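## Task

Carry the metal bar to the lowest pair of arms on the wall rack so that it lies supported by both of those rack arms. It only counts if the bar stays there without the robot holding it, so release it and move the grippers away afterwards.

## Robot and tools

Robot: two arms, left_arm and right_arm, each with six joints and a parallel gripper. Joint order everywhere (rows, results): waist, shoulder, elbow, forearm roll, wrist pitch, wrist roll. Stated ranges in rad: waist -6.283 to 6.283, shoulder -2.059 to 2.094, elbow -3.927 to 0.192, forearm roll -6.283 to 6.283, wrist pitch -1.693 to 3.142, wrist roll -6.283 to 6.283. True ends may differ by up to 0.010 rad. Load limits (N m): waist 45, shoulder 45, elbow 27, forearm roll 27, wrist pitch 18, wrist roll 18; a carried object adds load.

Frame: one shared scene frame. Origin on the table surface midway between the arms, +z up, +x out across the table, left_arm on the +y side. Arm names do not match image sides. Bases may be tilted; mounting plates and the metal frame behind the arms are fixed obstacles. Printed hand positions can be off, especially when reaching far.

Gripper: fingers point along the gripper's +z and close along its y. end_effector_position is the point between the closed pads, about 2 cm short of the fingertips; closing pushes the tips about 10 mm further along +z. Pad gap is 0.084 m when fully open.

The 14-number row (used by execute_actions and move): one flat list for both arms, each value in [-1, 1]: left_arm waist, shoulder, elbow, forearm roll, wrist pitch, wrist roll, opening, then the same seven for right_arm. Joint values are offsets, scaled so 1.0 = 2.036 rad. Opening is absolute: +1 fully open, -1 closed.

execute_actions(actions): a list of actions; each action is a table of 0 to 15 rows, each row applied for one 1/30 s control step. If fewer than 15 rows, the last row repeats for the remaining steps. Joint offsets are measured from the joint angles at the start of that action (not the previous row); for a call's first action, from the last reported angles. An action that would push any joint more than 0.010 rad beyond its range end (outward) is rejected for both arms; if the first action is malformed or fails this check, nothing in the call runs. Joints asked past their real end go only to it, and the result may say "joint sent to its limit" (absence doesn't prove room remains). An empty list just returns state and images.

move(target, speed, blocking): target is one 14-number row; its offsets are relative to the "Joint positions" in the latest result showing them, not to where the arm is at move start. All joints travel so they finish together, so grippers follow curves. Duration 0.5 to 10 s; it halts at 10 s even if short. speed (rad/s, 0.01 to 2, default 0.5) caps the joint with the longest travel. Paths ignore obstacles and the other arm. Finger values are sent at the start. Faster moves hit harder; targets set deeper past contact press harder. blocking=false returns after 0.5 s while motion continues; then use wait or stop before any new execute_actions or move. The extra "move:" line reports the ending (done, off_target, moving, held, fault), limits=held or limits=none, and each arm's joint farthest from target. After limits=held the arm may suddenly speed up.

wait(seconds): 0 to 10 s; arms hold their last command, a running move continues and the wait ends early if it finishes. stop(): brakes a running move (needs room; fingers keep moving). zoom_image(camera, region): camera is cam_left_wrist or cam_right_wrist (both 672x504); region [x0, y0, x1, y1] in pixels from top-left, at most 504 by 504. finished_scene(scene): ends the current scene with its number; irreversible; its result reports success and gives the next task.

Results: state line per arm with end_effector_position (m), end_effector_quat_wxyz and velocities (m/s, rad/s) in the scene frame; Joint positions and Joint velocities per arm (rad, rad/s, then pad gap in m); Joint targets (what joints are currently driven toward, may drift); grip_measured (finger opening on the command scale). "joint command not followed" means the clearance check altered joint targets.

Motion limits: joint targets move at most 3.14 rad/s, ramping up over 0.16 s; per step a target stays within 0.623 rad of the measured angle and the gripper can't be commanded over 70 mm from its measured spot. Big moves may need several actions; resend leftovers.

Gripping: command an opening clearly below grip_measured to hold; lower squeezes harder (about 24 N per pad, up to about 6 cm wide). Fast closes can overshoot force. Brief external tugs may occur on held parts or loose objects.

Avoid: dropping the bar, knocking anything off the table, arms colliding or pressing each other, hard hits and shoves. Torque overload makes an arm back off, pause 10 s and drop the rest of the call. Holding loads heats motors: MOTOR HOT warns from 65 °C, and at 80 °C an OVER-TEMPERATURE FAULT brakes that arm until cooled. The scene keeps running while you compose replies.

Each tool is called after "Request:" in YAML: its name, and indented under it one key for each argument.

## Session

Request:
execute_actions:
  actions: []

Scene clock: 0.00 s.
left_arm: end_effector_position=(+0.4418, +0.5106, +0.2233) grip_measured=+1.00 end_effector_quat_wxyz=(-0.020, +0.923, +0.048, +0.380) end_effector_velocity=(-0.001, +0.001, -0.000) end_effector_angular_velocity=(-0.000, +0.001, +0.002) | right_arm: end_effector_position=(+0.3905, -0.3890, +0.2244) grip_measured=+1.00 end_effector_quat_wxyz=(+0.010, +0.924, -0.023, +0.382) end_effector_velocity=(-0.000, +0.001, -0.001) end_effector_angular_velocity=(+0.001, +0.001, +0.001)
Joint names: [waist, shoulder, elbow, forearm roll, wrist pitch, wrist roll]
Joint positions: left_arm=[ 0.554  0.228 -0.309  0.371 -0.868  0.278  0.084] | right_arm=[-0.551  0.228 -0.311 -0.371 -0.87  -0.277  0.084]
Joint velocities: left_arm=[ 0.002 -0.     0.001  0.    -0.    -0.     0.   ] | right_arm=[-0.     0.002  0.    -0.002 -0.     0.    -0.   ]
Motor temperatures (°C, as the motors report them): left_arm=[36 36 35 31 35 36] | right_arm=[35 41 38 35 38 42]
Joint targets: left_arm=[0.554 0.228 -0.309 0.371 -0.868 0.278] | right_arm=[-0.551 0.228 -0.311 -0.371 -0.870 -0.277]

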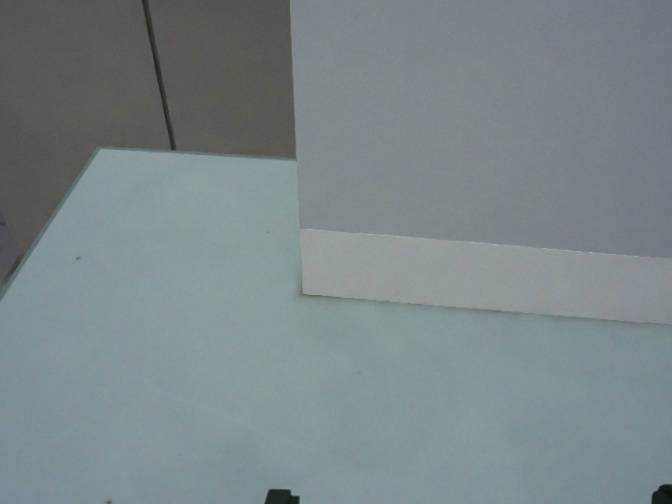

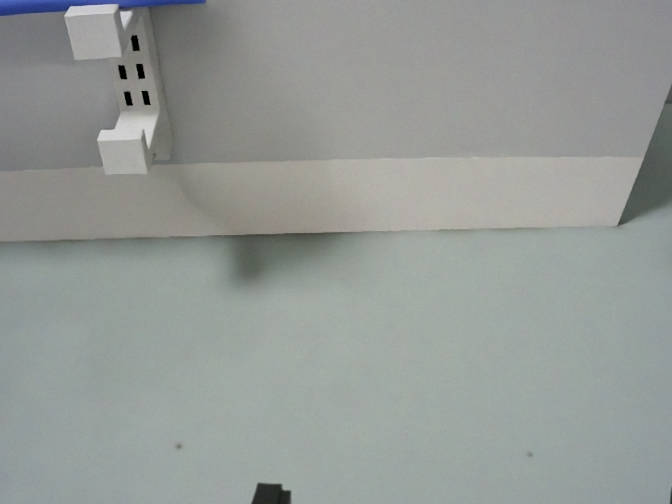

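Request:
move:
  target: [-0.272,0,0,0,0,0,1,0.272,0,0,0,0,0,1]

Request:
move:
  target: [0,0,0,-0.182,-0.15,-0.137,1,0,0,0,0.182,-0.15,0.137,1]

Scene clock: 9.13 s.
left_arm: end_effector_position=(+0.4932, +0.2710, +0.2831) grip_measured=+1.00 end_effector_quat_wxyz=(+0.111, +0.874, -0.183, +0.436) end_effector_velocity=(-0.000, -0.002, +0.000) end_effector_angular_velocity=(-0.000, -0.001, -0.004) | right_arm: end_effector_position=(+0.4288, -0.1465, +0.2844) grip_measured=+1.00 end_effector_quat_wxyz=(-0.122, +0.868, +0.206, +0.434) end_effector_velocity=(-0.000, +0.001, -0.000) end_effector_angular_velocity=(+0.001, +0.001, +0.002)
Joint names: [waist, shoulder, elbow, forearm roll, wrist pitch, wrist roll]
Joint positions: left_arm=[ 0.001  0.228 -0.309  0.371 -0.868  0.278  0.084] | right_arm=[ 0.002  0.228 -0.311 -0.37  -0.87  -0.277  0.084]
Joint velocities: left_arm=[-0.004 -0.     0.    -0.     0.     0.     0.   ] | right_arm=[ 0.002  0.001 -0.    -0.001  0.     0.001 -0.   ]
Motor temperatures (°C, as the motors report them): left_arm=[36 36 36 31 35 36] | right_arm=[35 41 38 35 38 42]
Joint targets: left_arm=[0.001 0.228 -0.309 0.371 -0.868 0.278] | right_arm=[0.002 0.228 -0.311 -0.371 -0.870 -0.277]
move: done; limits=none; left_arm: farthest joint: the waist, 0.001 radians from its target (0.554 radians at the start); right_arm: farthest joint: the waist, 0.001 radians from its target (0.554 radians at the start)

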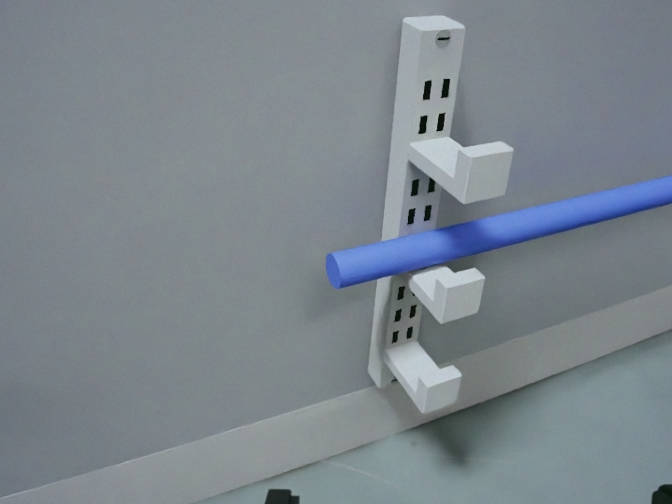

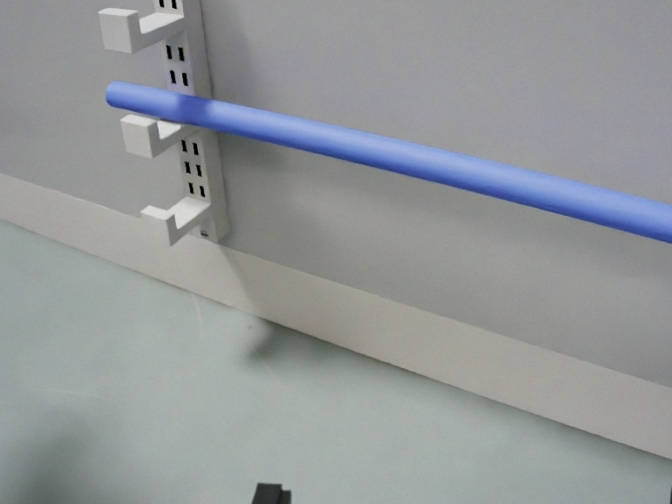

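Scene clock: 10.40 s.
left_arm: end_effector_position=(+0.5213, +0.3784, +0.3339) grip_measured=+1.00 end_effector_quat_wxyz=(+0.075, +0.836, +0.118, +0.530) end_effector_velocity=(-0.000, -0.000, -0.000) end_effector_angular_velocity=(-0.002, +0.000, +0.002) | right_arm: end_effector_position=(+0.4624, -0.2523, +0.3353) grip_measured=+1.00 end_effector_quat_wxyz=(-0.089, +0.838, -0.096, +0.530) end_effector_velocity=(+0.000, -0.001, +0.000) end_effector_angular_velocity=(+0.001, -0.001, -0.003)
Joint names: [waist, shoulder, elbow, forearm roll, wrist pitch, wrist roll]
Joint positions: left_arm=[ 0.001  0.228 -0.309  0.001 -1.173 -0.001  0.084] | right_arm=[ 0.002  0.228 -0.311 -0.    -1.175  0.001  0.084]
Joint velocities: left_arm=[-0.001  0.001  0.001 -0.002 -0.001 -0.002 -0.   ] | right_arm=[-0.001 -0.    -0.     0.002 -0.002  0.001 -0.   ]
Motor temperatures (°C, as the motors report them): left_arm=[36 36 36 31 35 36] | right_arm=[35 41 38 35 38 42]
Joint targets: left_arm=[0.001 0.228 -0.309 0.001 -1.173 -0.001] | right_arm=[0.002 0.228 -0.311 0.000 -1.175 0.002]
move: done; limits=none; left_arm: farthest joint: the forearm roll, 0.001 radians from its target (0.371 radians at the start); right_arm: farthest joint: the forearm roll, 0.001 radians from its target (0.371 radians at the start)

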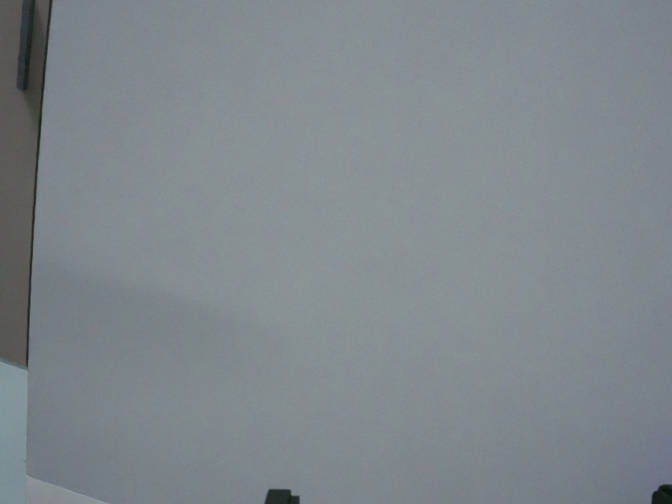

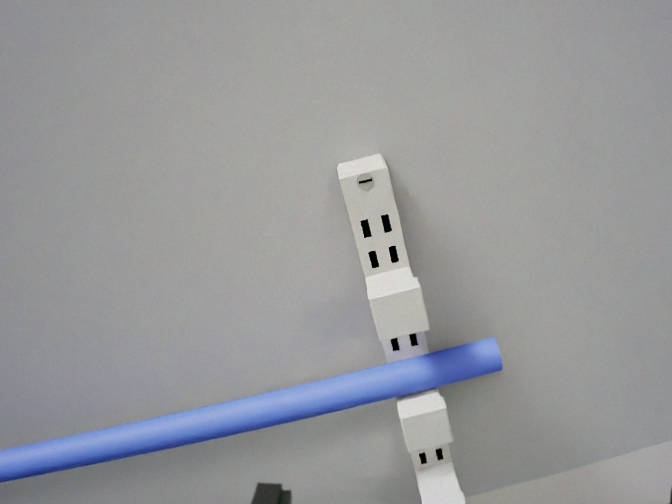

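Request:
move:
  target: [0,0,0,0,0,0,1,0.122,0.4165,-0.429,0,-0.107,0,1]

Scene clock: 29.10 s.
left_arm: end_effector_position=(+0.5213, +0.3784, +0.3339) grip_measured=+1.00 end_effector_quat_wxyz=(+0.075, +0.836, +0.118, +0.530) end_effector_velocity=(+0.000, +0.000, +0.000) end_effector_angular_velocity=(+0.000, -0.001, +0.000) | right_arm: end_effector_position=(+0.5999, -0.0754, +0.2502) grip_measured=+1.00 end_effector_quat_wxyz=(-0.166, +0.753, -0.021, +0.637) end_effector_velocity=(-0.000, +0.001, -0.001) end_effector_angular_velocity=(+0.000, +0.001, +0.002)
Joint names: [waist, shoulder, elbow, forearm roll, wrist pitch, wrist roll]
Joint positions: left_arm=[ 0.001  0.228 -0.309  0.001 -1.173 -0.001  0.084] | right_arm=[ 0.25   1.075 -1.184 -0.    -1.393  0.001  0.084]
Joint velocities: left_arm=[-0.    -0.001  0.    -0.     0.     0.     0.   ] | right_arm=[ 0.001  0.002 -0.001 -0.     0.     0.    -0.   ]
Motor temperatures (°C, as the motors report them): left_arm=[36 36 36 31 35 36] | right_arm=[35 41 38 35 38 42]
Joint targets: left_arm=[0.001 0.228 -0.309 0.001 -1.173 -0.001] | right_arm=[0.250 1.076 -1.184 -0.000 -1.393 0.001]
move: done; limits=none; left_arm: farthest joint: the waist, 0.000 radians from its target (0.000 radians at the start); right_arm: farthest joint: the elbow, 0.001 radians from its target (0.874 radians at the start)

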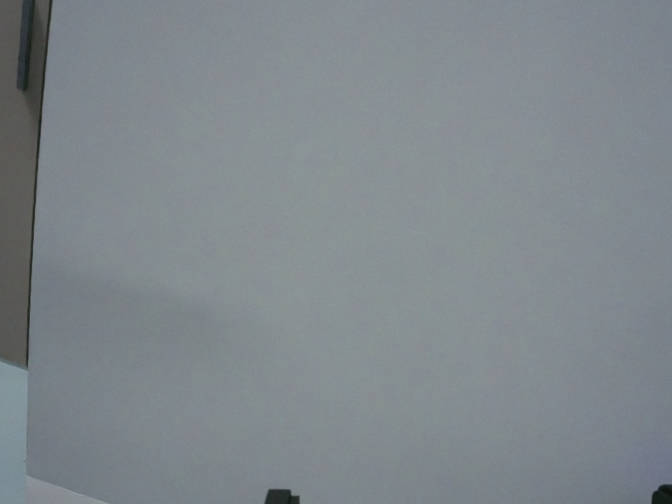

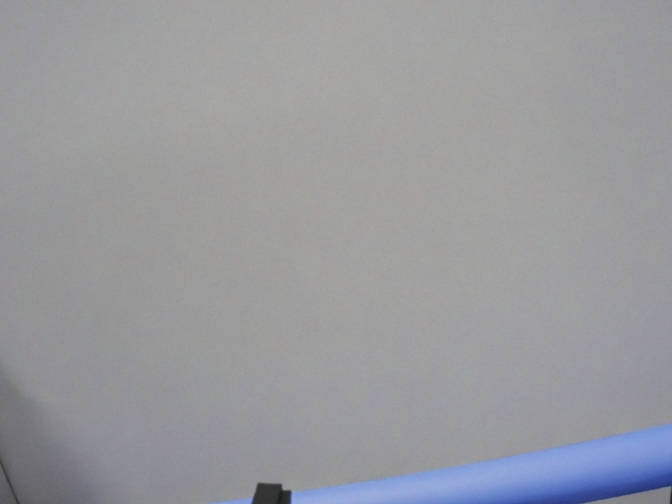

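Request:
move:
  target: [0,0,0,0.35,0.1,0.2,1,0,0,0,0,0,0.648,1]
  speed: 1

Scene clock: 34.17 s.
left_arm: end_effector_position=(+0.4679, +0.2001, +0.3283) grip_measured=+1.00 end_effector_quat_wxyz=(+0.150, +0.770, -0.362, +0.504) end_effector_velocity=(-0.001, -0.001, -0.000) end_effector_angular_velocity=(+0.000, +0.000, -0.003) | right_arm: end_effector_position=(+0.5999, -0.0754, +0.2502) grip_measured=+1.00 end_effector_quat_wxyz=(-0.521, +0.582, -0.478, +0.402) end_effector_velocity=(-0.000, +0.001, +0.000) end_effector_angular_velocity=(+0.001, -0.000, +0.002)
Joint names: [waist, shoulder, elbow, forearm roll, wrist pitch, wrist roll]
Joint positions: left_arm=[ 0.001  0.228 -0.309  0.713 -0.969  0.406  0.084] | right_arm=[ 0.25   1.075 -1.184 -0.    -1.393  1.32   0.084]
Joint velocities: left_arm=[-0.001  0.001  0.001  0.002 -0.     0.001  0.   ] | right_arm=[ 0.001  0.    -0.    -0.     0.     0.001 -0.   ]
Motor temperatures (°C, as the motors report them): left_arm=[36 36 36 31 35 36] | right_arm=[35 41 38 35 38 42]
Joint targets: left_arm=[0.001 0.228 -0.309 0.714 -0.969 0.406] | right_arm=[0.250 1.075 -1.184 -0.000 -1.393 1.321]
move: done; limits=none; left_arm: farthest joint: the waist, 0.000 radians from its target (0.000 radians at the start); right_arm: farthest joint: the waist, 0.000 radians from its target (0.000 radians at the start)

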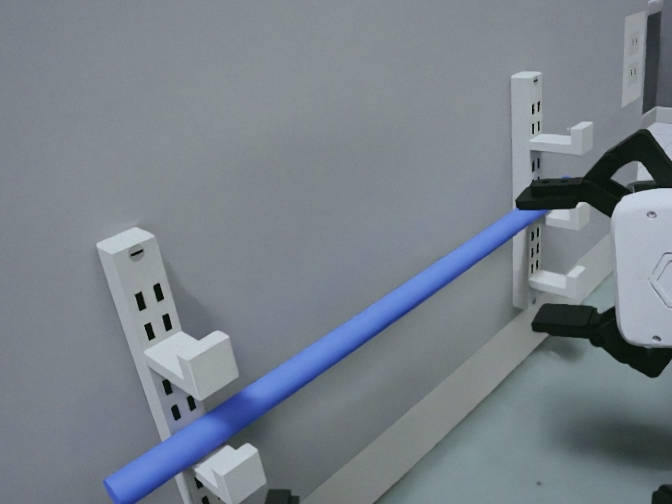

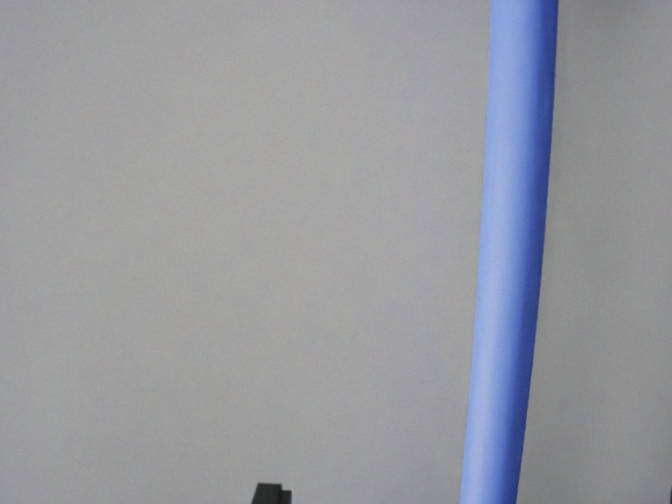

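Request:
move:
  target: [0,0,0,0,0,0,1,0,0.081,-0.1405,0,0.0604,0,1]
  speed: 0.3

Scene clock: 38.67 s.
left_arm: end_effector_position=(+0.4679, +0.2001, +0.3283) grip_measured=+1.00 end_effector_quat_wxyz=(+0.150, +0.770, -0.362, +0.504) end_effector_velocity=(-0.000, -0.001, -0.000) end_effector_angular_velocity=(-0.001, +0.000, -0.001) | right_arm: end_effector_position=(+0.6451, -0.0573, +0.2175) grip_measured=+1.00 end_effector_quat_wxyz=(-0.521, +0.582, -0.478, +0.401) end_effector_velocity=(-0.000, +0.001, -0.000) end_effector_angular_velocity=(-0.001, +0.000, +0.001)
Joint names: [waist, shoulder, elbow, forearm roll, wrist pitch, wrist roll]
Joint positions: left_arm=[ 0.001  0.228 -0.309  0.713 -0.969  0.406  0.084] | right_arm=[ 0.25   1.24  -1.47  -0.    -1.27   1.32   0.084]
Joint velocities: left_arm=[-0.001  0.001 -0.     0.001 -0.001 -0.001 -0.   ] | right_arm=[ 0.001  0.001 -0.001 -0.     0.001 -0.001 -0.   ]
Motor temperatures (°C, as the motors report them): left_arm=[36 36 36 31 35 36] | right_arm=[35 42 38 35 38 42]
Joint targets: left_arm=[0.001 0.228 -0.309 0.713 -0.969 0.406] | right_arm=[0.250 1.240 -1.470 -0.000 -1.270 1.320]
move: done; limits=none; left_arm: farthest joint: the waist, 0.000 radians from its target (0.000 radians at the start); right_arm: farthest joint: the waist, 0.000 radians from its target (0.000 radians at the start)

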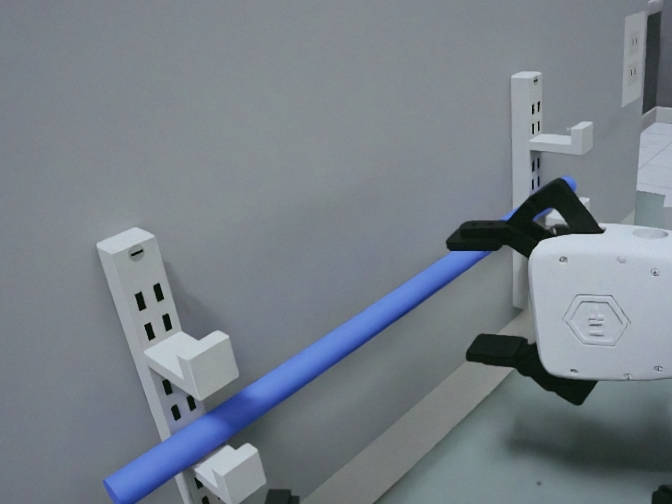

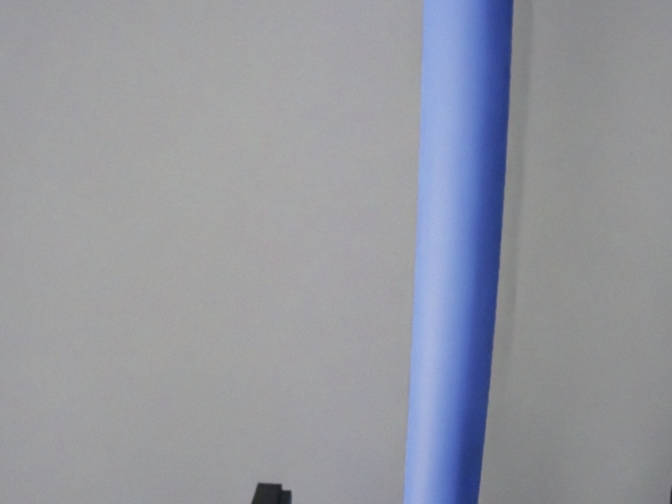

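Request:
move:
  target: [0,0,0,0,0,0,1,0,-0.1267,0.1046,0,0.1449,0.031,0.4]
  speed: 0.3

Scene clock: 56.30 s.
left_arm: end_effector_position=(+0.4679, +0.2001, +0.3283) grip_measured=+1.00 end_effector_quat_wxyz=(+0.150, +0.770, -0.362, +0.504) end_effector_velocity=(+0.000, +0.000, -0.000) end_effector_angular_velocity=(+0.001, +0.000, -0.000) | right_arm: end_effector_position=(+0.6469, -0.0607, +0.2303) grip_measured=+0.39 end_effector_quat_wxyz=(-0.471, +0.637, -0.527, +0.308) end_effector_velocity=(+0.001, -0.001, +0.002) end_effector_angular_velocity=(+0.001, -0.003, -0.001)
Joint names: [waist, shoulder, elbow, forearm roll, wrist pitch, wrist roll]
Joint positions: left_arm=[ 0.001  0.228 -0.309  0.713 -0.969  0.406  0.084] | right_arm=[ 0.25   0.983 -1.257 -0.    -0.975  1.383  0.061]
Joint velocities: left_arm=[ 0.     0.    -0.001  0.     0.001 -0.     0.   ] | right_arm=[-0.    -0.003 -0.001 -0.001  0.     0.001 -0.   ]
Motor temperatures (°C, as the motors report them): left_arm=[36 36 36 31 35 36] | right_arm=[36 42 38 35 39 42]
Joint targets: left_arm=[0.001 0.228 -0.309 0.713 -0.969 0.406] | right_arm=[0.250 0.982 -1.257 -0.000 -0.975 1.383]
move: done; limits=none; left_arm: farthest joint: the waist, 0.000 radians from its target (0.000 radians at the start); right_arm: farthest joint: the shoulder, 0.001 radians from its target (0.258 radians at the start)

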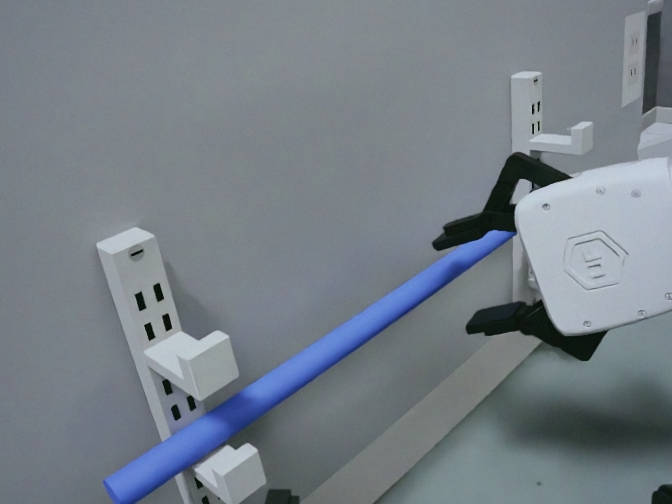

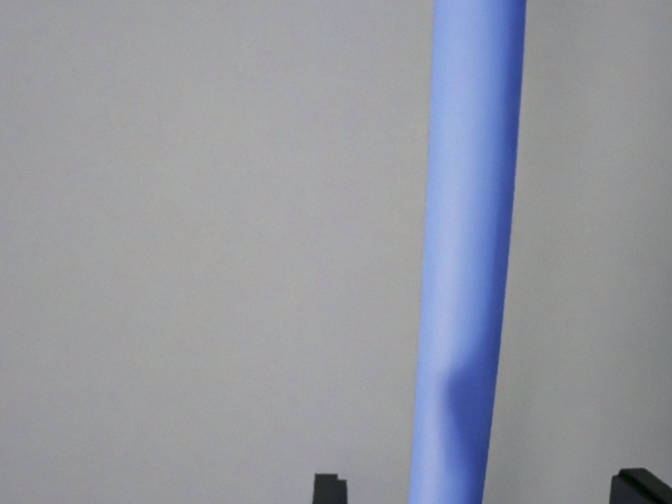

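Request:
move:
  target: [0,0,0,0,0,0,1,0,0.0619,-0.113,0,0.0506,0,0.4]
  speed: 0.2

Scene clock: 60.77 s.
left_arm: end_effector_position=(+0.4679, +0.2001, +0.3283) grip_measured=+1.00 end_effector_quat_wxyz=(+0.150, +0.770, -0.362, +0.504) end_effector_velocity=(+0.000, -0.001, +0.000) end_effector_angular_velocity=(+0.000, -0.000, -0.001) | right_arm: end_effector_position=(+0.6873, -0.0480, +0.2129) grip_measured=+0.39 end_effector_quat_wxyz=(-0.471, +0.637, -0.527, +0.308) end_effector_velocity=(+0.000, -0.000, -0.000) end_effector_angular_velocity=(+0.000, +0.000, -0.001)
Joint names: [waist, shoulder, elbow, forearm roll, wrist pitch, wrist roll]
Joint positions: left_arm=[ 0.001  0.228 -0.309  0.713 -0.969  0.406  0.084] | right_arm=[ 0.25   1.109 -1.486 -0.    -0.872  1.383  0.061]
Joint velocities: left_arm=[-0.001  0.    -0.001 -0.     0.001  0.    -0.   ] | right_arm=[-0.     0.001 -0.002  0.001  0.001 -0.     0.   ]
Motor temperatures (°C, as the motors report them): left_arm=[36 36 36 31 35 36] | right_arm=[36 42 39 35 39 42]
Joint targets: left_arm=[0.001 0.228 -0.309 0.713 -0.969 0.406] | right_arm=[0.250 1.109 -1.487 -0.000 -0.872 1.383]
move: done; limits=none; left_arm: farthest joint: the waist, 0.000 radians from its target (0.000 radians at the start); right_arm: farthest joint: the elbow, 0.001 radians from its target (0.230 radians at the start)

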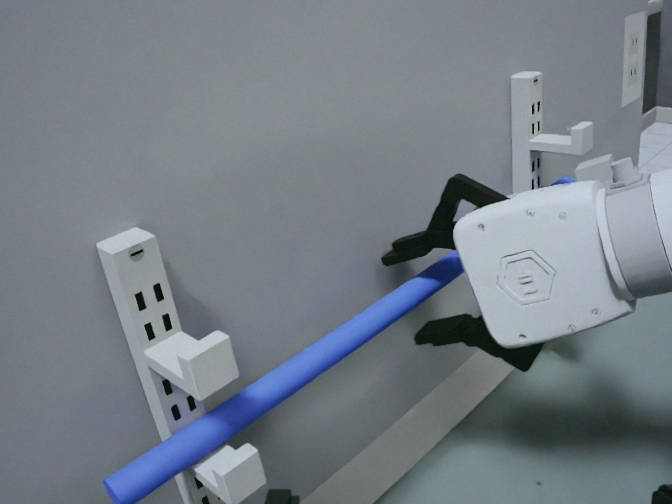

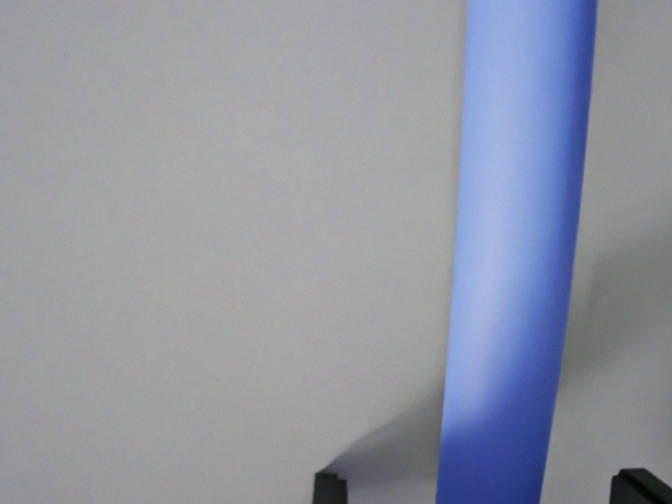

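Request:
move:
  target: [0,0,0,0,0,0,1,0,0,0,0,0,0,-0.3]

Request:
move:
  target: [0,0,0,0,0,0,1,0,0,0,0,0,0,-1]

Scene clock: 63.27 s.
left_arm: end_effector_position=(+0.4679, +0.2001, +0.3283) grip_measured=+1.00 end_effector_quat_wxyz=(+0.150, +0.770, -0.362, +0.504) end_effector_velocity=(+0.000, +0.000, -0.000) end_effector_angular_velocity=(+0.000, +0.000, +0.000) | right_arm: end_effector_position=(+0.6873, -0.0480, +0.2129) grip_measured=-0.32 end_effector_quat_wxyz=(-0.471, +0.637, -0.527, +0.308) end_effector_velocity=(-0.000, +0.000, -0.000) end_effector_angular_velocity=(-0.000, +0.000, -0.000)
Joint names: [waist, shoulder, elbow, forearm roll, wrist pitch, wrist roll]
Joint positions: left_arm=[ 0.001  0.228 -0.309  0.713 -0.969  0.406  0.084] | right_arm=[ 0.25   1.109 -1.486 -0.    -0.872  1.383  0.03 ]
Joint velocities: left_arm=[-0.    -0.     0.    -0.     0.001 -0.     0.   ] | right_arm=[ 0.     0.     0.     0.001 -0.    -0.    -0.   ]
Motor temperatures (°C, as the motors report them): left_arm=[36 36 36 31 35 36] | right_arm=[36 42 39 35 39 42]
Joint targets: left_arm=[0.001 0.228 -0.309 0.713 -0.969 0.406] | right_arm=[0.250 1.109 -1.486 -0.000 -0.872 1.383]
move: done; limits=none; left_arm: farthest joint: the waist, 0.000 radians from its target (0.000 radians at the start); right_arm: farthest joint: the waist, 0.000 radians from its target (0.000 radians at the start)

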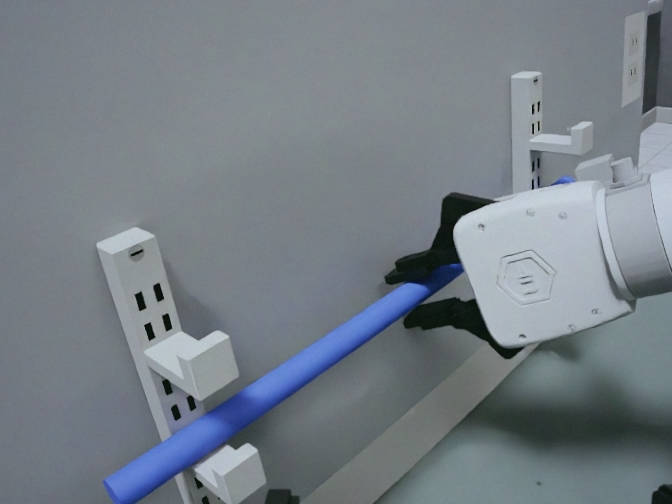

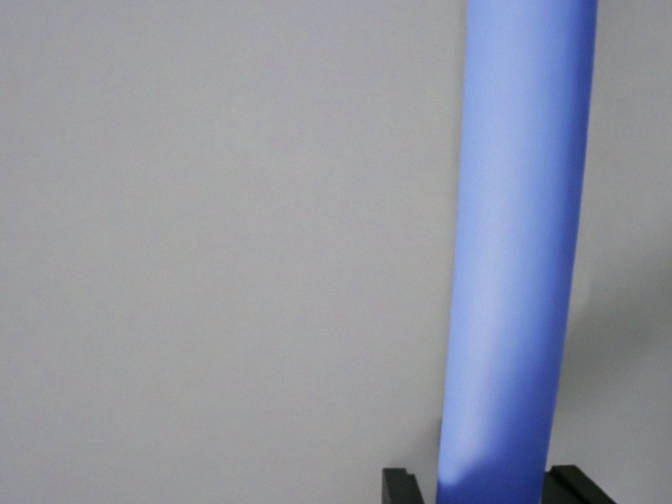

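Scene clock: 63.77 s.
left_arm: end_effector_position=(+0.4679, +0.2001, +0.3283) grip_measured=+1.00 end_effector_quat_wxyz=(+0.150, +0.770, -0.362, +0.504) end_effector_velocity=(+0.000, +0.000, -0.000) end_effector_angular_velocity=(-0.000, -0.000, +0.000) | right_arm: end_effector_position=(+0.6882, -0.0480, +0.2150) grip_measured=-0.56 end_effector_quat_wxyz=(-0.472, +0.636, -0.526, +0.309) end_effector_velocity=(-0.000, +0.001, -0.000) end_effector_angular_velocity=(+0.000, +0.001, +0.001)
Joint names: [waist, shoulder, elbow, forearm roll, wrist pitch, wrist roll]
Joint positions: left_arm=[ 0.001  0.228 -0.309  0.713 -0.969  0.406  0.084] | right_arm=[ 0.25   1.107 -1.488 -0.    -0.874  1.383  0.02 ]
Joint velocities: left_arm=[ 0.     0.001 -0.001 -0.    -0.     0.    -0.   ] | right_arm=[ 0.001 -0.     0.001 -0.     0.001  0.001 -0.   ]
Motor temperatures (°C, as the motors report them): left_arm=[36 36 36 31 35 36] | right_arm=[36 42 39 35 39 42]
Joint targets: left_arm=[0.001 0.228 -0.309 0.713 -0.969 0.406] | right_arm=[0.250 1.109 -1.486 -0.000 -0.872 1.383]
move: done; limits=none; left_arm: farthest joint: the waist, 0.000 radians from its target (0.000 radians at the start); right_arm: farthest joint: the shoulder, 0.002 radians from its target (0.000 radians at the start)

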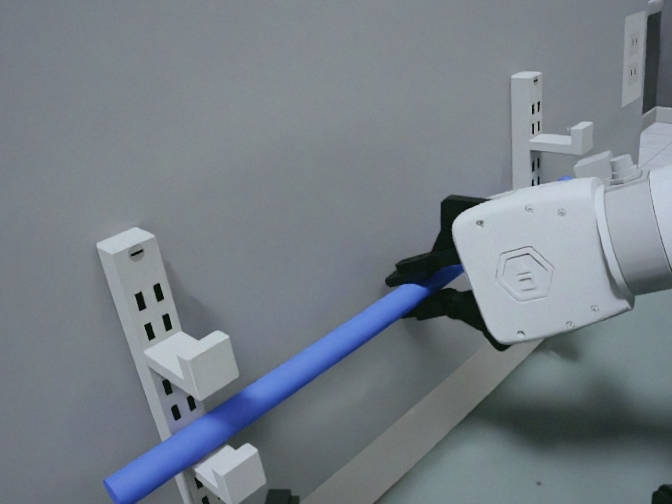

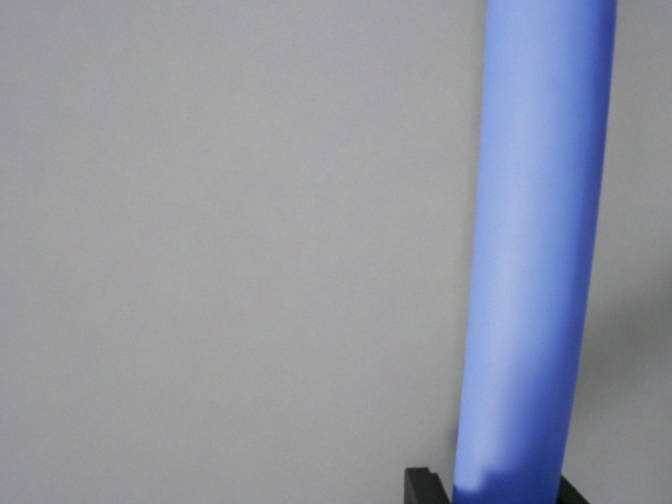

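Request:
move:
  target: [0,0,0,0,0,0,1,0,-0.0623,0.0629,0,0,0,-1]
  speed: 0.1

Scene clock: 69.87 s.
left_arm: end_effector_position=(+0.4679, +0.2001, +0.3283) grip_measured=+1.00 end_effector_quat_wxyz=(+0.150, +0.770, -0.362, +0.504) end_effector_velocity=(+0.001, +0.000, +0.000) end_effector_angular_velocity=(-0.000, -0.001, +0.001) | right_arm: end_effector_position=(+0.6798, -0.0592, +0.2480) grip_measured=-0.56 end_effector_quat_wxyz=(-0.472, +0.636, -0.527, +0.308) end_effector_velocity=(+0.001, -0.001, +0.002) end_effector_angular_velocity=(-0.000, -0.003, -0.001)
Joint names: [waist, shoulder, elbow, forearm roll, wrist pitch, wrist roll]
Joint positions: left_arm=[ 0.001  0.228 -0.309  0.713 -0.969  0.406  0.084] | right_arm=[ 0.25   0.981 -1.359 -0.    -0.874  1.383  0.02 ]
Joint velocities: left_arm=[-0.     0.001 -0.001 -0.001 -0.     0.     0.   ] | right_arm=[-0.001 -0.003 -0.    -0.001 -0.001 -0.    -0.   ]
Motor temperatures (°C, as the motors report them): left_arm=[36 36 36 31 35 36] | right_arm=[36 42 39 35 39 42]
Joint targets: left_arm=[0.001 0.228 -0.309 0.713 -0.969 0.406] | right_arm=[0.250 0.980 -1.360 -0.000 -0.874 1.383]
move: done; limits=none; left_arm: farthest joint: the waist, 0.000 radians from its target (0.000 radians at the start); right_arm: farthest joint: the elbow, 0.001 radians from its target (0.126 radians at the start)

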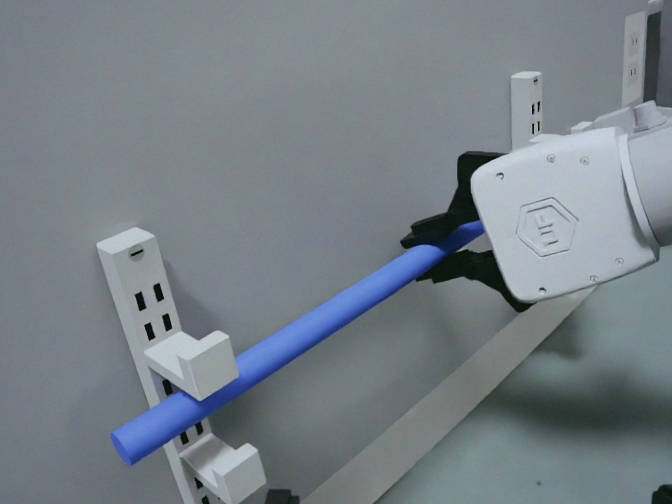

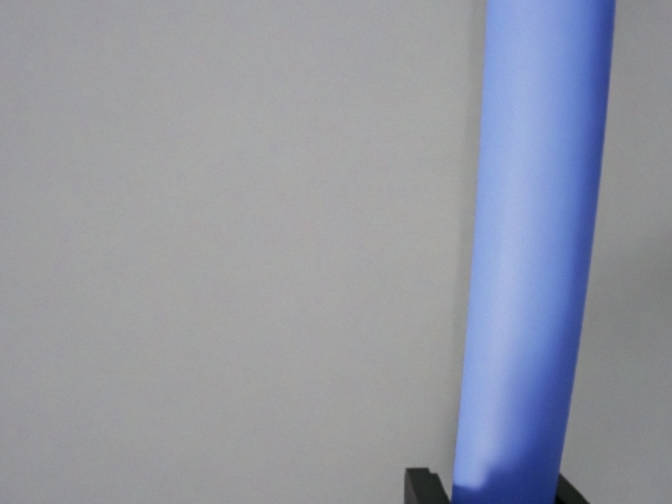

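Request:
move:
  target: [0,0,0,0,0,0,1,0,-0.0573,0.162,0,-0.106,0,-1]
  speed: 0.15

Scene clock: 76.10 s.
left_arm: end_effector_position=(+0.4679, +0.2001, +0.3283) grip_measured=+1.00 end_effector_quat_wxyz=(+0.150, +0.770, -0.362, +0.504) end_effector_velocity=(+0.000, +0.000, -0.000) end_effector_angular_velocity=(+0.000, +0.001, +0.001) | right_arm: end_effector_position=(+0.6005, -0.0747, +0.2493) grip_measured=-0.56 end_effector_quat_wxyz=(-0.473, +0.635, -0.526, +0.309) end_effector_velocity=(-0.001, +0.001, -0.000) end_effector_angular_velocity=(-0.001, +0.000, +0.002)
Joint names: [waist, shoulder, elbow, forearm roll, wrist pitch, wrist roll]
Joint positions: left_arm=[ 0.001  0.228 -0.309  0.713 -0.969  0.406  0.084] | right_arm=[ 0.25   0.864 -1.03  -0.    -1.089  1.383  0.02 ]
Joint velocities: left_arm=[ 0.001  0.     0.    -0.     0.001 -0.    -0.   ] | right_arm=[ 0.002 -0.     0.002  0.    -0.001 -0.001 -0.   ]
Motor temperatures (°C, as the motors report them): left_arm=[36 36 36 31 35 36] | right_arm=[36 43 39 35 39 42]
Joint targets: left_arm=[0.001 0.228 -0.309 0.713 -0.969 0.406] | right_arm=[0.250 0.864 -1.030 -0.000 -1.089 1.383]
move: done; limits=none; left_arm: farthest joint: the waist, 0.000 radians from its target (0.000 radians at the start); right_arm: farthest joint: the elbow, 0.001 radians from its target (0.330 radians at the start)

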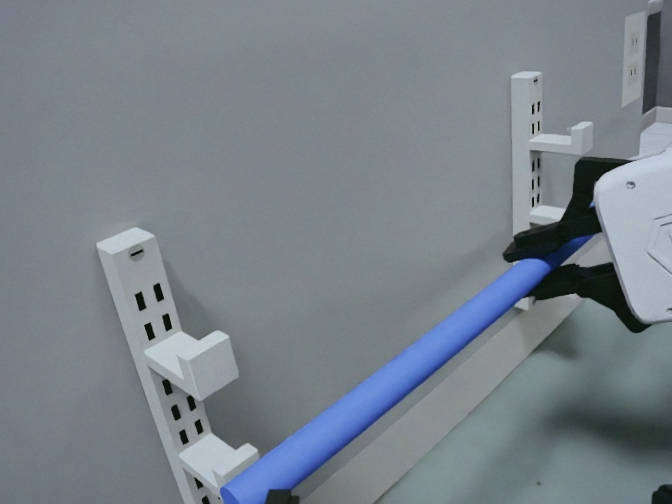

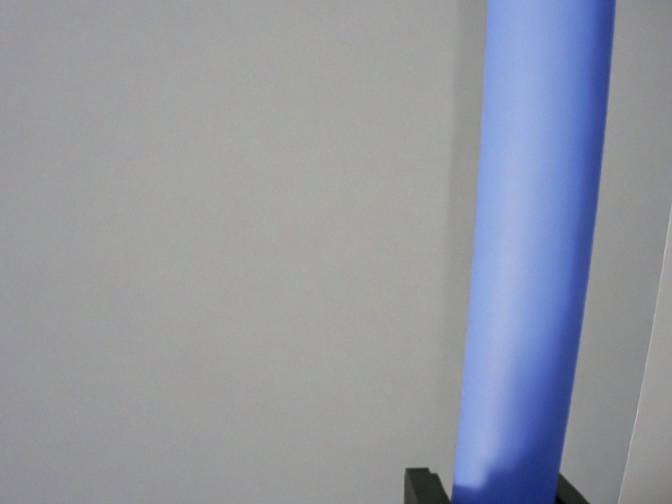

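Request:
move:
  target: [0,0,0,-0.1,0.09,-0.04,1,0,0.1247,-0.0958,0,-0.029,0,-1]
  speed: 0.2

Scene clock: 83.93 s.
left_arm: end_effector_position=(+0.4735, +0.2390, +0.2721) grip_measured=+1.00 end_effector_quat_wxyz=(+0.129, +0.861, -0.273, +0.410) end_effector_velocity=(-0.000, +0.000, -0.001) end_effector_angular_velocity=(-0.000, +0.002, +0.001) | right_arm: end_effector_position=(+0.6004, -0.0537, +0.1774) grip_measured=-0.56 end_effector_quat_wxyz=(-0.473, +0.635, -0.526, +0.310) end_effector_velocity=(-0.003, +0.000, -0.005) end_effector_angular_velocity=(-0.002, +0.011, +0.002)
Joint names: [waist, shoulder, elbow, forearm roll, wrist pitch, wrist roll]
Joint positions: left_arm=[ 0.001  0.228 -0.309  0.51  -0.786  0.325  0.084] | right_arm=[ 0.25   1.117 -1.225 -0.    -1.149  1.383  0.02 ]
Joint velocities: left_arm=[ 0.     0.001  0.001 -0.001  0.    -0.     0.   ] | right_arm=[-0.001  0.006  0.003 -0.     0.002 -0.     0.   ]
Motor temperatures (°C, as the motors report them): left_arm=[36 36 36 31 35 36] | right_arm=[36 43 39 35 39 42]
Joint targets: left_arm=[0.001 0.228 -0.309 0.510 -0.786 0.325] | right_arm=[0.250 1.118 -1.225 -0.000 -1.148 1.383]
move: done; limits=none; left_arm: farthest joint: the forearm roll, 0.001 radians from its target (0.204 radians at the start); right_arm: farthest joint: the shoulder, 0.001 radians from its target (0.254 radians at the start)

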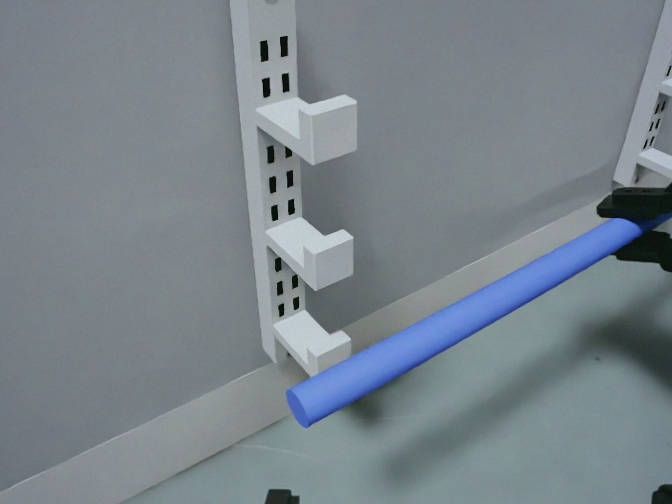

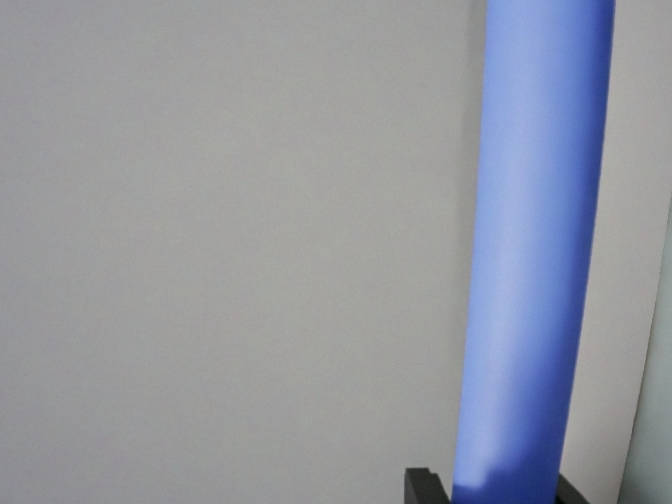

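Request:
move:
  target: [0,0,0,0,0,0,1,0,0.0255,-0.0892,0,0.0646,0,-1]
  speed: 0.12

Scene clock: 88.07 s.
left_arm: end_effector_position=(+0.4735, +0.2390, +0.2721) grip_measured=+1.00 end_effector_quat_wxyz=(+0.129, +0.861, -0.273, +0.410) end_effector_velocity=(-0.000, -0.000, -0.000) end_effector_angular_velocity=(-0.000, +0.001, -0.000) | right_arm: end_effector_position=(+0.6450, -0.0450, +0.1764) grip_measured=-0.56 end_effector_quat_wxyz=(-0.472, +0.636, -0.526, +0.309) end_effector_velocity=(+0.000, +0.000, +0.000) end_effector_angular_velocity=(-0.000, -0.000, +0.001)
Joint names: [waist, shoulder, elbow, forearm roll, wrist pitch, wrist roll]
Joint positions: left_arm=[ 0.001  0.228 -0.309  0.51  -0.786  0.325  0.084] | right_arm=[ 0.25   1.169 -1.407 -0.    -1.017  1.383  0.02 ]
Joint velocities: left_arm=[-0.     0.001  0.     0.     0.001 -0.001 -0.   ] | right_arm=[ 0.     0.001 -0.001 -0.     0.001 -0.    -0.   ]
Motor temperatures (°C, as the motors report them): left_arm=[36 36 36 31 35 36] | right_arm=[36 43 39 35 39 42]
Joint targets: left_arm=[0.001 0.228 -0.309 0.510 -0.786 0.325] | right_arm=[0.250 1.169 -1.407 -0.000 -1.017 1.383]
move: done; limits=none; left_arm: farthest joint: the waist, 0.000 radians from its target (0.000 radians at the start); right_arm: farthest joint: the waist, 0.000 radians from its target (0.000 radians at the start)

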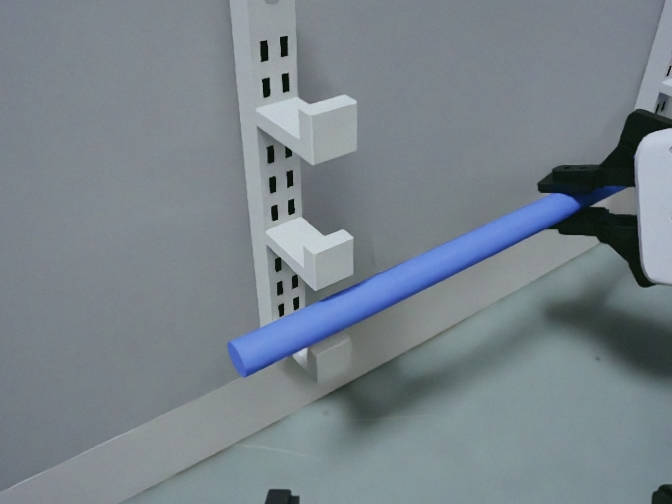

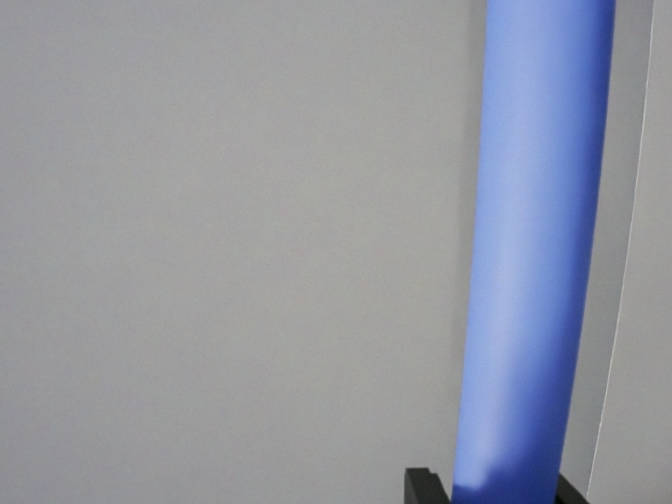

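Request:
move:
  target: [0,0,0,0,0,0,1,-0.006,0.030,-0.0868,0,0.0568,0,-1]
  speed: 0.12

Request:
move:
  target: [0,0,0,0,0,0,1,0,0.0502,-0.0511,0,0.001,0,-1]
  speed: 0.08

Scene clock: 92.97 s.
left_arm: end_effector_position=(+0.4735, +0.2390, +0.2721) grip_measured=+1.00 end_effector_quat_wxyz=(+0.129, +0.861, -0.273, +0.410) end_effector_velocity=(+0.000, -0.000, +0.000) end_effector_angular_velocity=(+0.000, -0.001, -0.001) | right_arm: end_effector_position=(+0.6844, -0.0463, +0.1738) grip_measured=-0.56 end_effector_quat_wxyz=(-0.469, +0.634, -0.531, +0.311) end_effector_velocity=(+0.000, +0.001, -0.000) end_effector_angular_velocity=(-0.000, +0.000, +0.001)
Joint names: [waist, shoulder, elbow, forearm roll, wrist pitch, wrist roll]
Joint positions: left_arm=[ 0.001  0.228 -0.309  0.51  -0.786  0.325  0.084] | right_arm=[ 0.238  1.23  -1.583 -0.001 -0.902  1.383  0.02 ]
Joint velocities: left_arm=[-0.001 -0.    -0.001  0.     0.    -0.    -0.   ] | right_arm=[ 0.001  0.001 -0.001  0.     0.001 -0.     0.   ]
Motor temperatures (°C, as the motors report them): left_arm=[36 36 36 31 35 36] | right_arm=[36 43 39 35 39 42]
Joint targets: left_arm=[0.001 0.228 -0.309 0.510 -0.786 0.325] | right_arm=[0.238 1.230 -1.583 -0.000 -0.901 1.383]
move: done; limits=none; left_arm: farthest joint: the waist, 0.000 radians from its target (0.000 radians at the start); right_arm: farthest joint: the elbow, 0.001 radians from its target (0.177 radians at the start)

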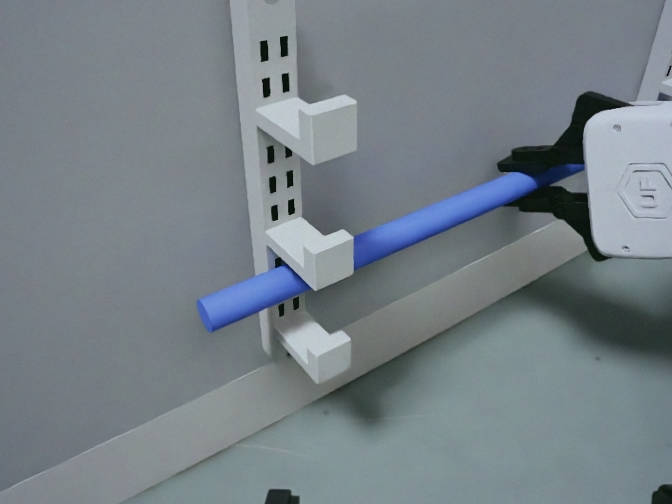

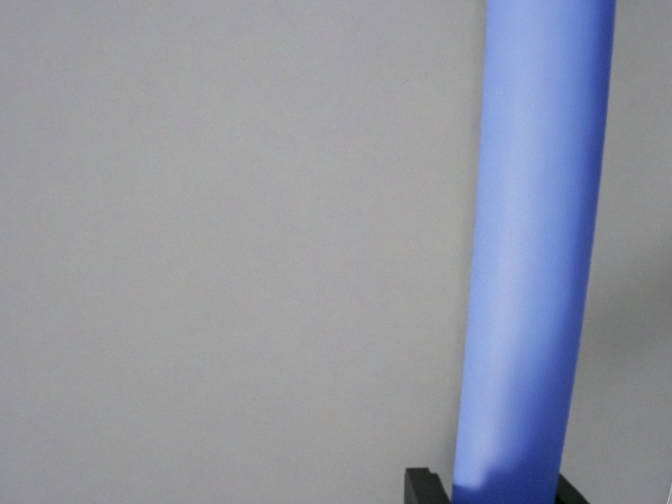

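Scene clock: 94.63 s.
left_arm: end_effector_position=(+0.4735, +0.2390, +0.2721) grip_measured=+1.00 end_effector_quat_wxyz=(+0.129, +0.861, -0.273, +0.410) end_effector_velocity=(+0.000, -0.000, +0.000) end_effector_angular_velocity=(-0.000, -0.001, -0.001) | right_arm: end_effector_position=(+0.6846, -0.0382, +0.1460) grip_measured=-0.56 end_effector_quat_wxyz=(-0.469, +0.633, -0.531, +0.311) end_effector_velocity=(+0.002, -0.001, +0.002) end_effector_angular_velocity=(+0.001, -0.004, -0.002)
Joint names: [waist, shoulder, elbow, forearm roll, wrist pitch, wrist roll]
Joint positions: left_arm=[ 0.001  0.228 -0.309  0.51  -0.786  0.325  0.084] | right_arm=[ 0.238  1.332 -1.687 -0.001 -0.9    1.383  0.02 ]
Joint velocities: left_arm=[-0.001  0.    -0.     0.    -0.     0.    -0.   ] | right_arm=[-0.    -0.002 -0.002  0.    -0.001  0.    -0.   ]
Motor temperatures (°C, as the motors report them): left_arm=[36 36 36 31 35 36] | right_arm=[36 43 40 35 40 42]
Joint targets: left_arm=[0.001 0.228 -0.309 0.510 -0.786 0.325] | right_arm=[0.238 1.333 -1.687 -0.001 -0.899 1.383]
move: done; limits=none; left_arm: farthest joint: the waist, 0.000 radians from its target (0.000 radians at the start); right_arm: farthest joint: the waist, 0.000 radians from its target (0.000 radians at the start)

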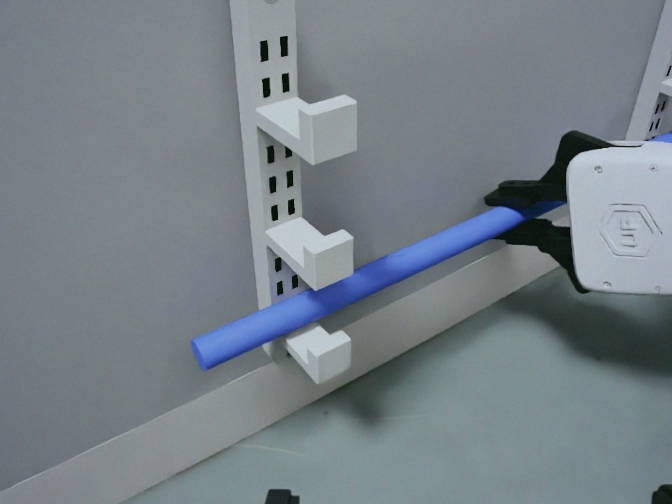

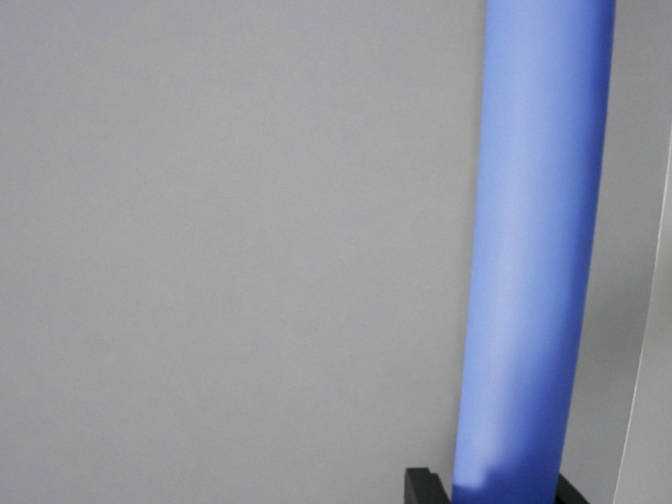

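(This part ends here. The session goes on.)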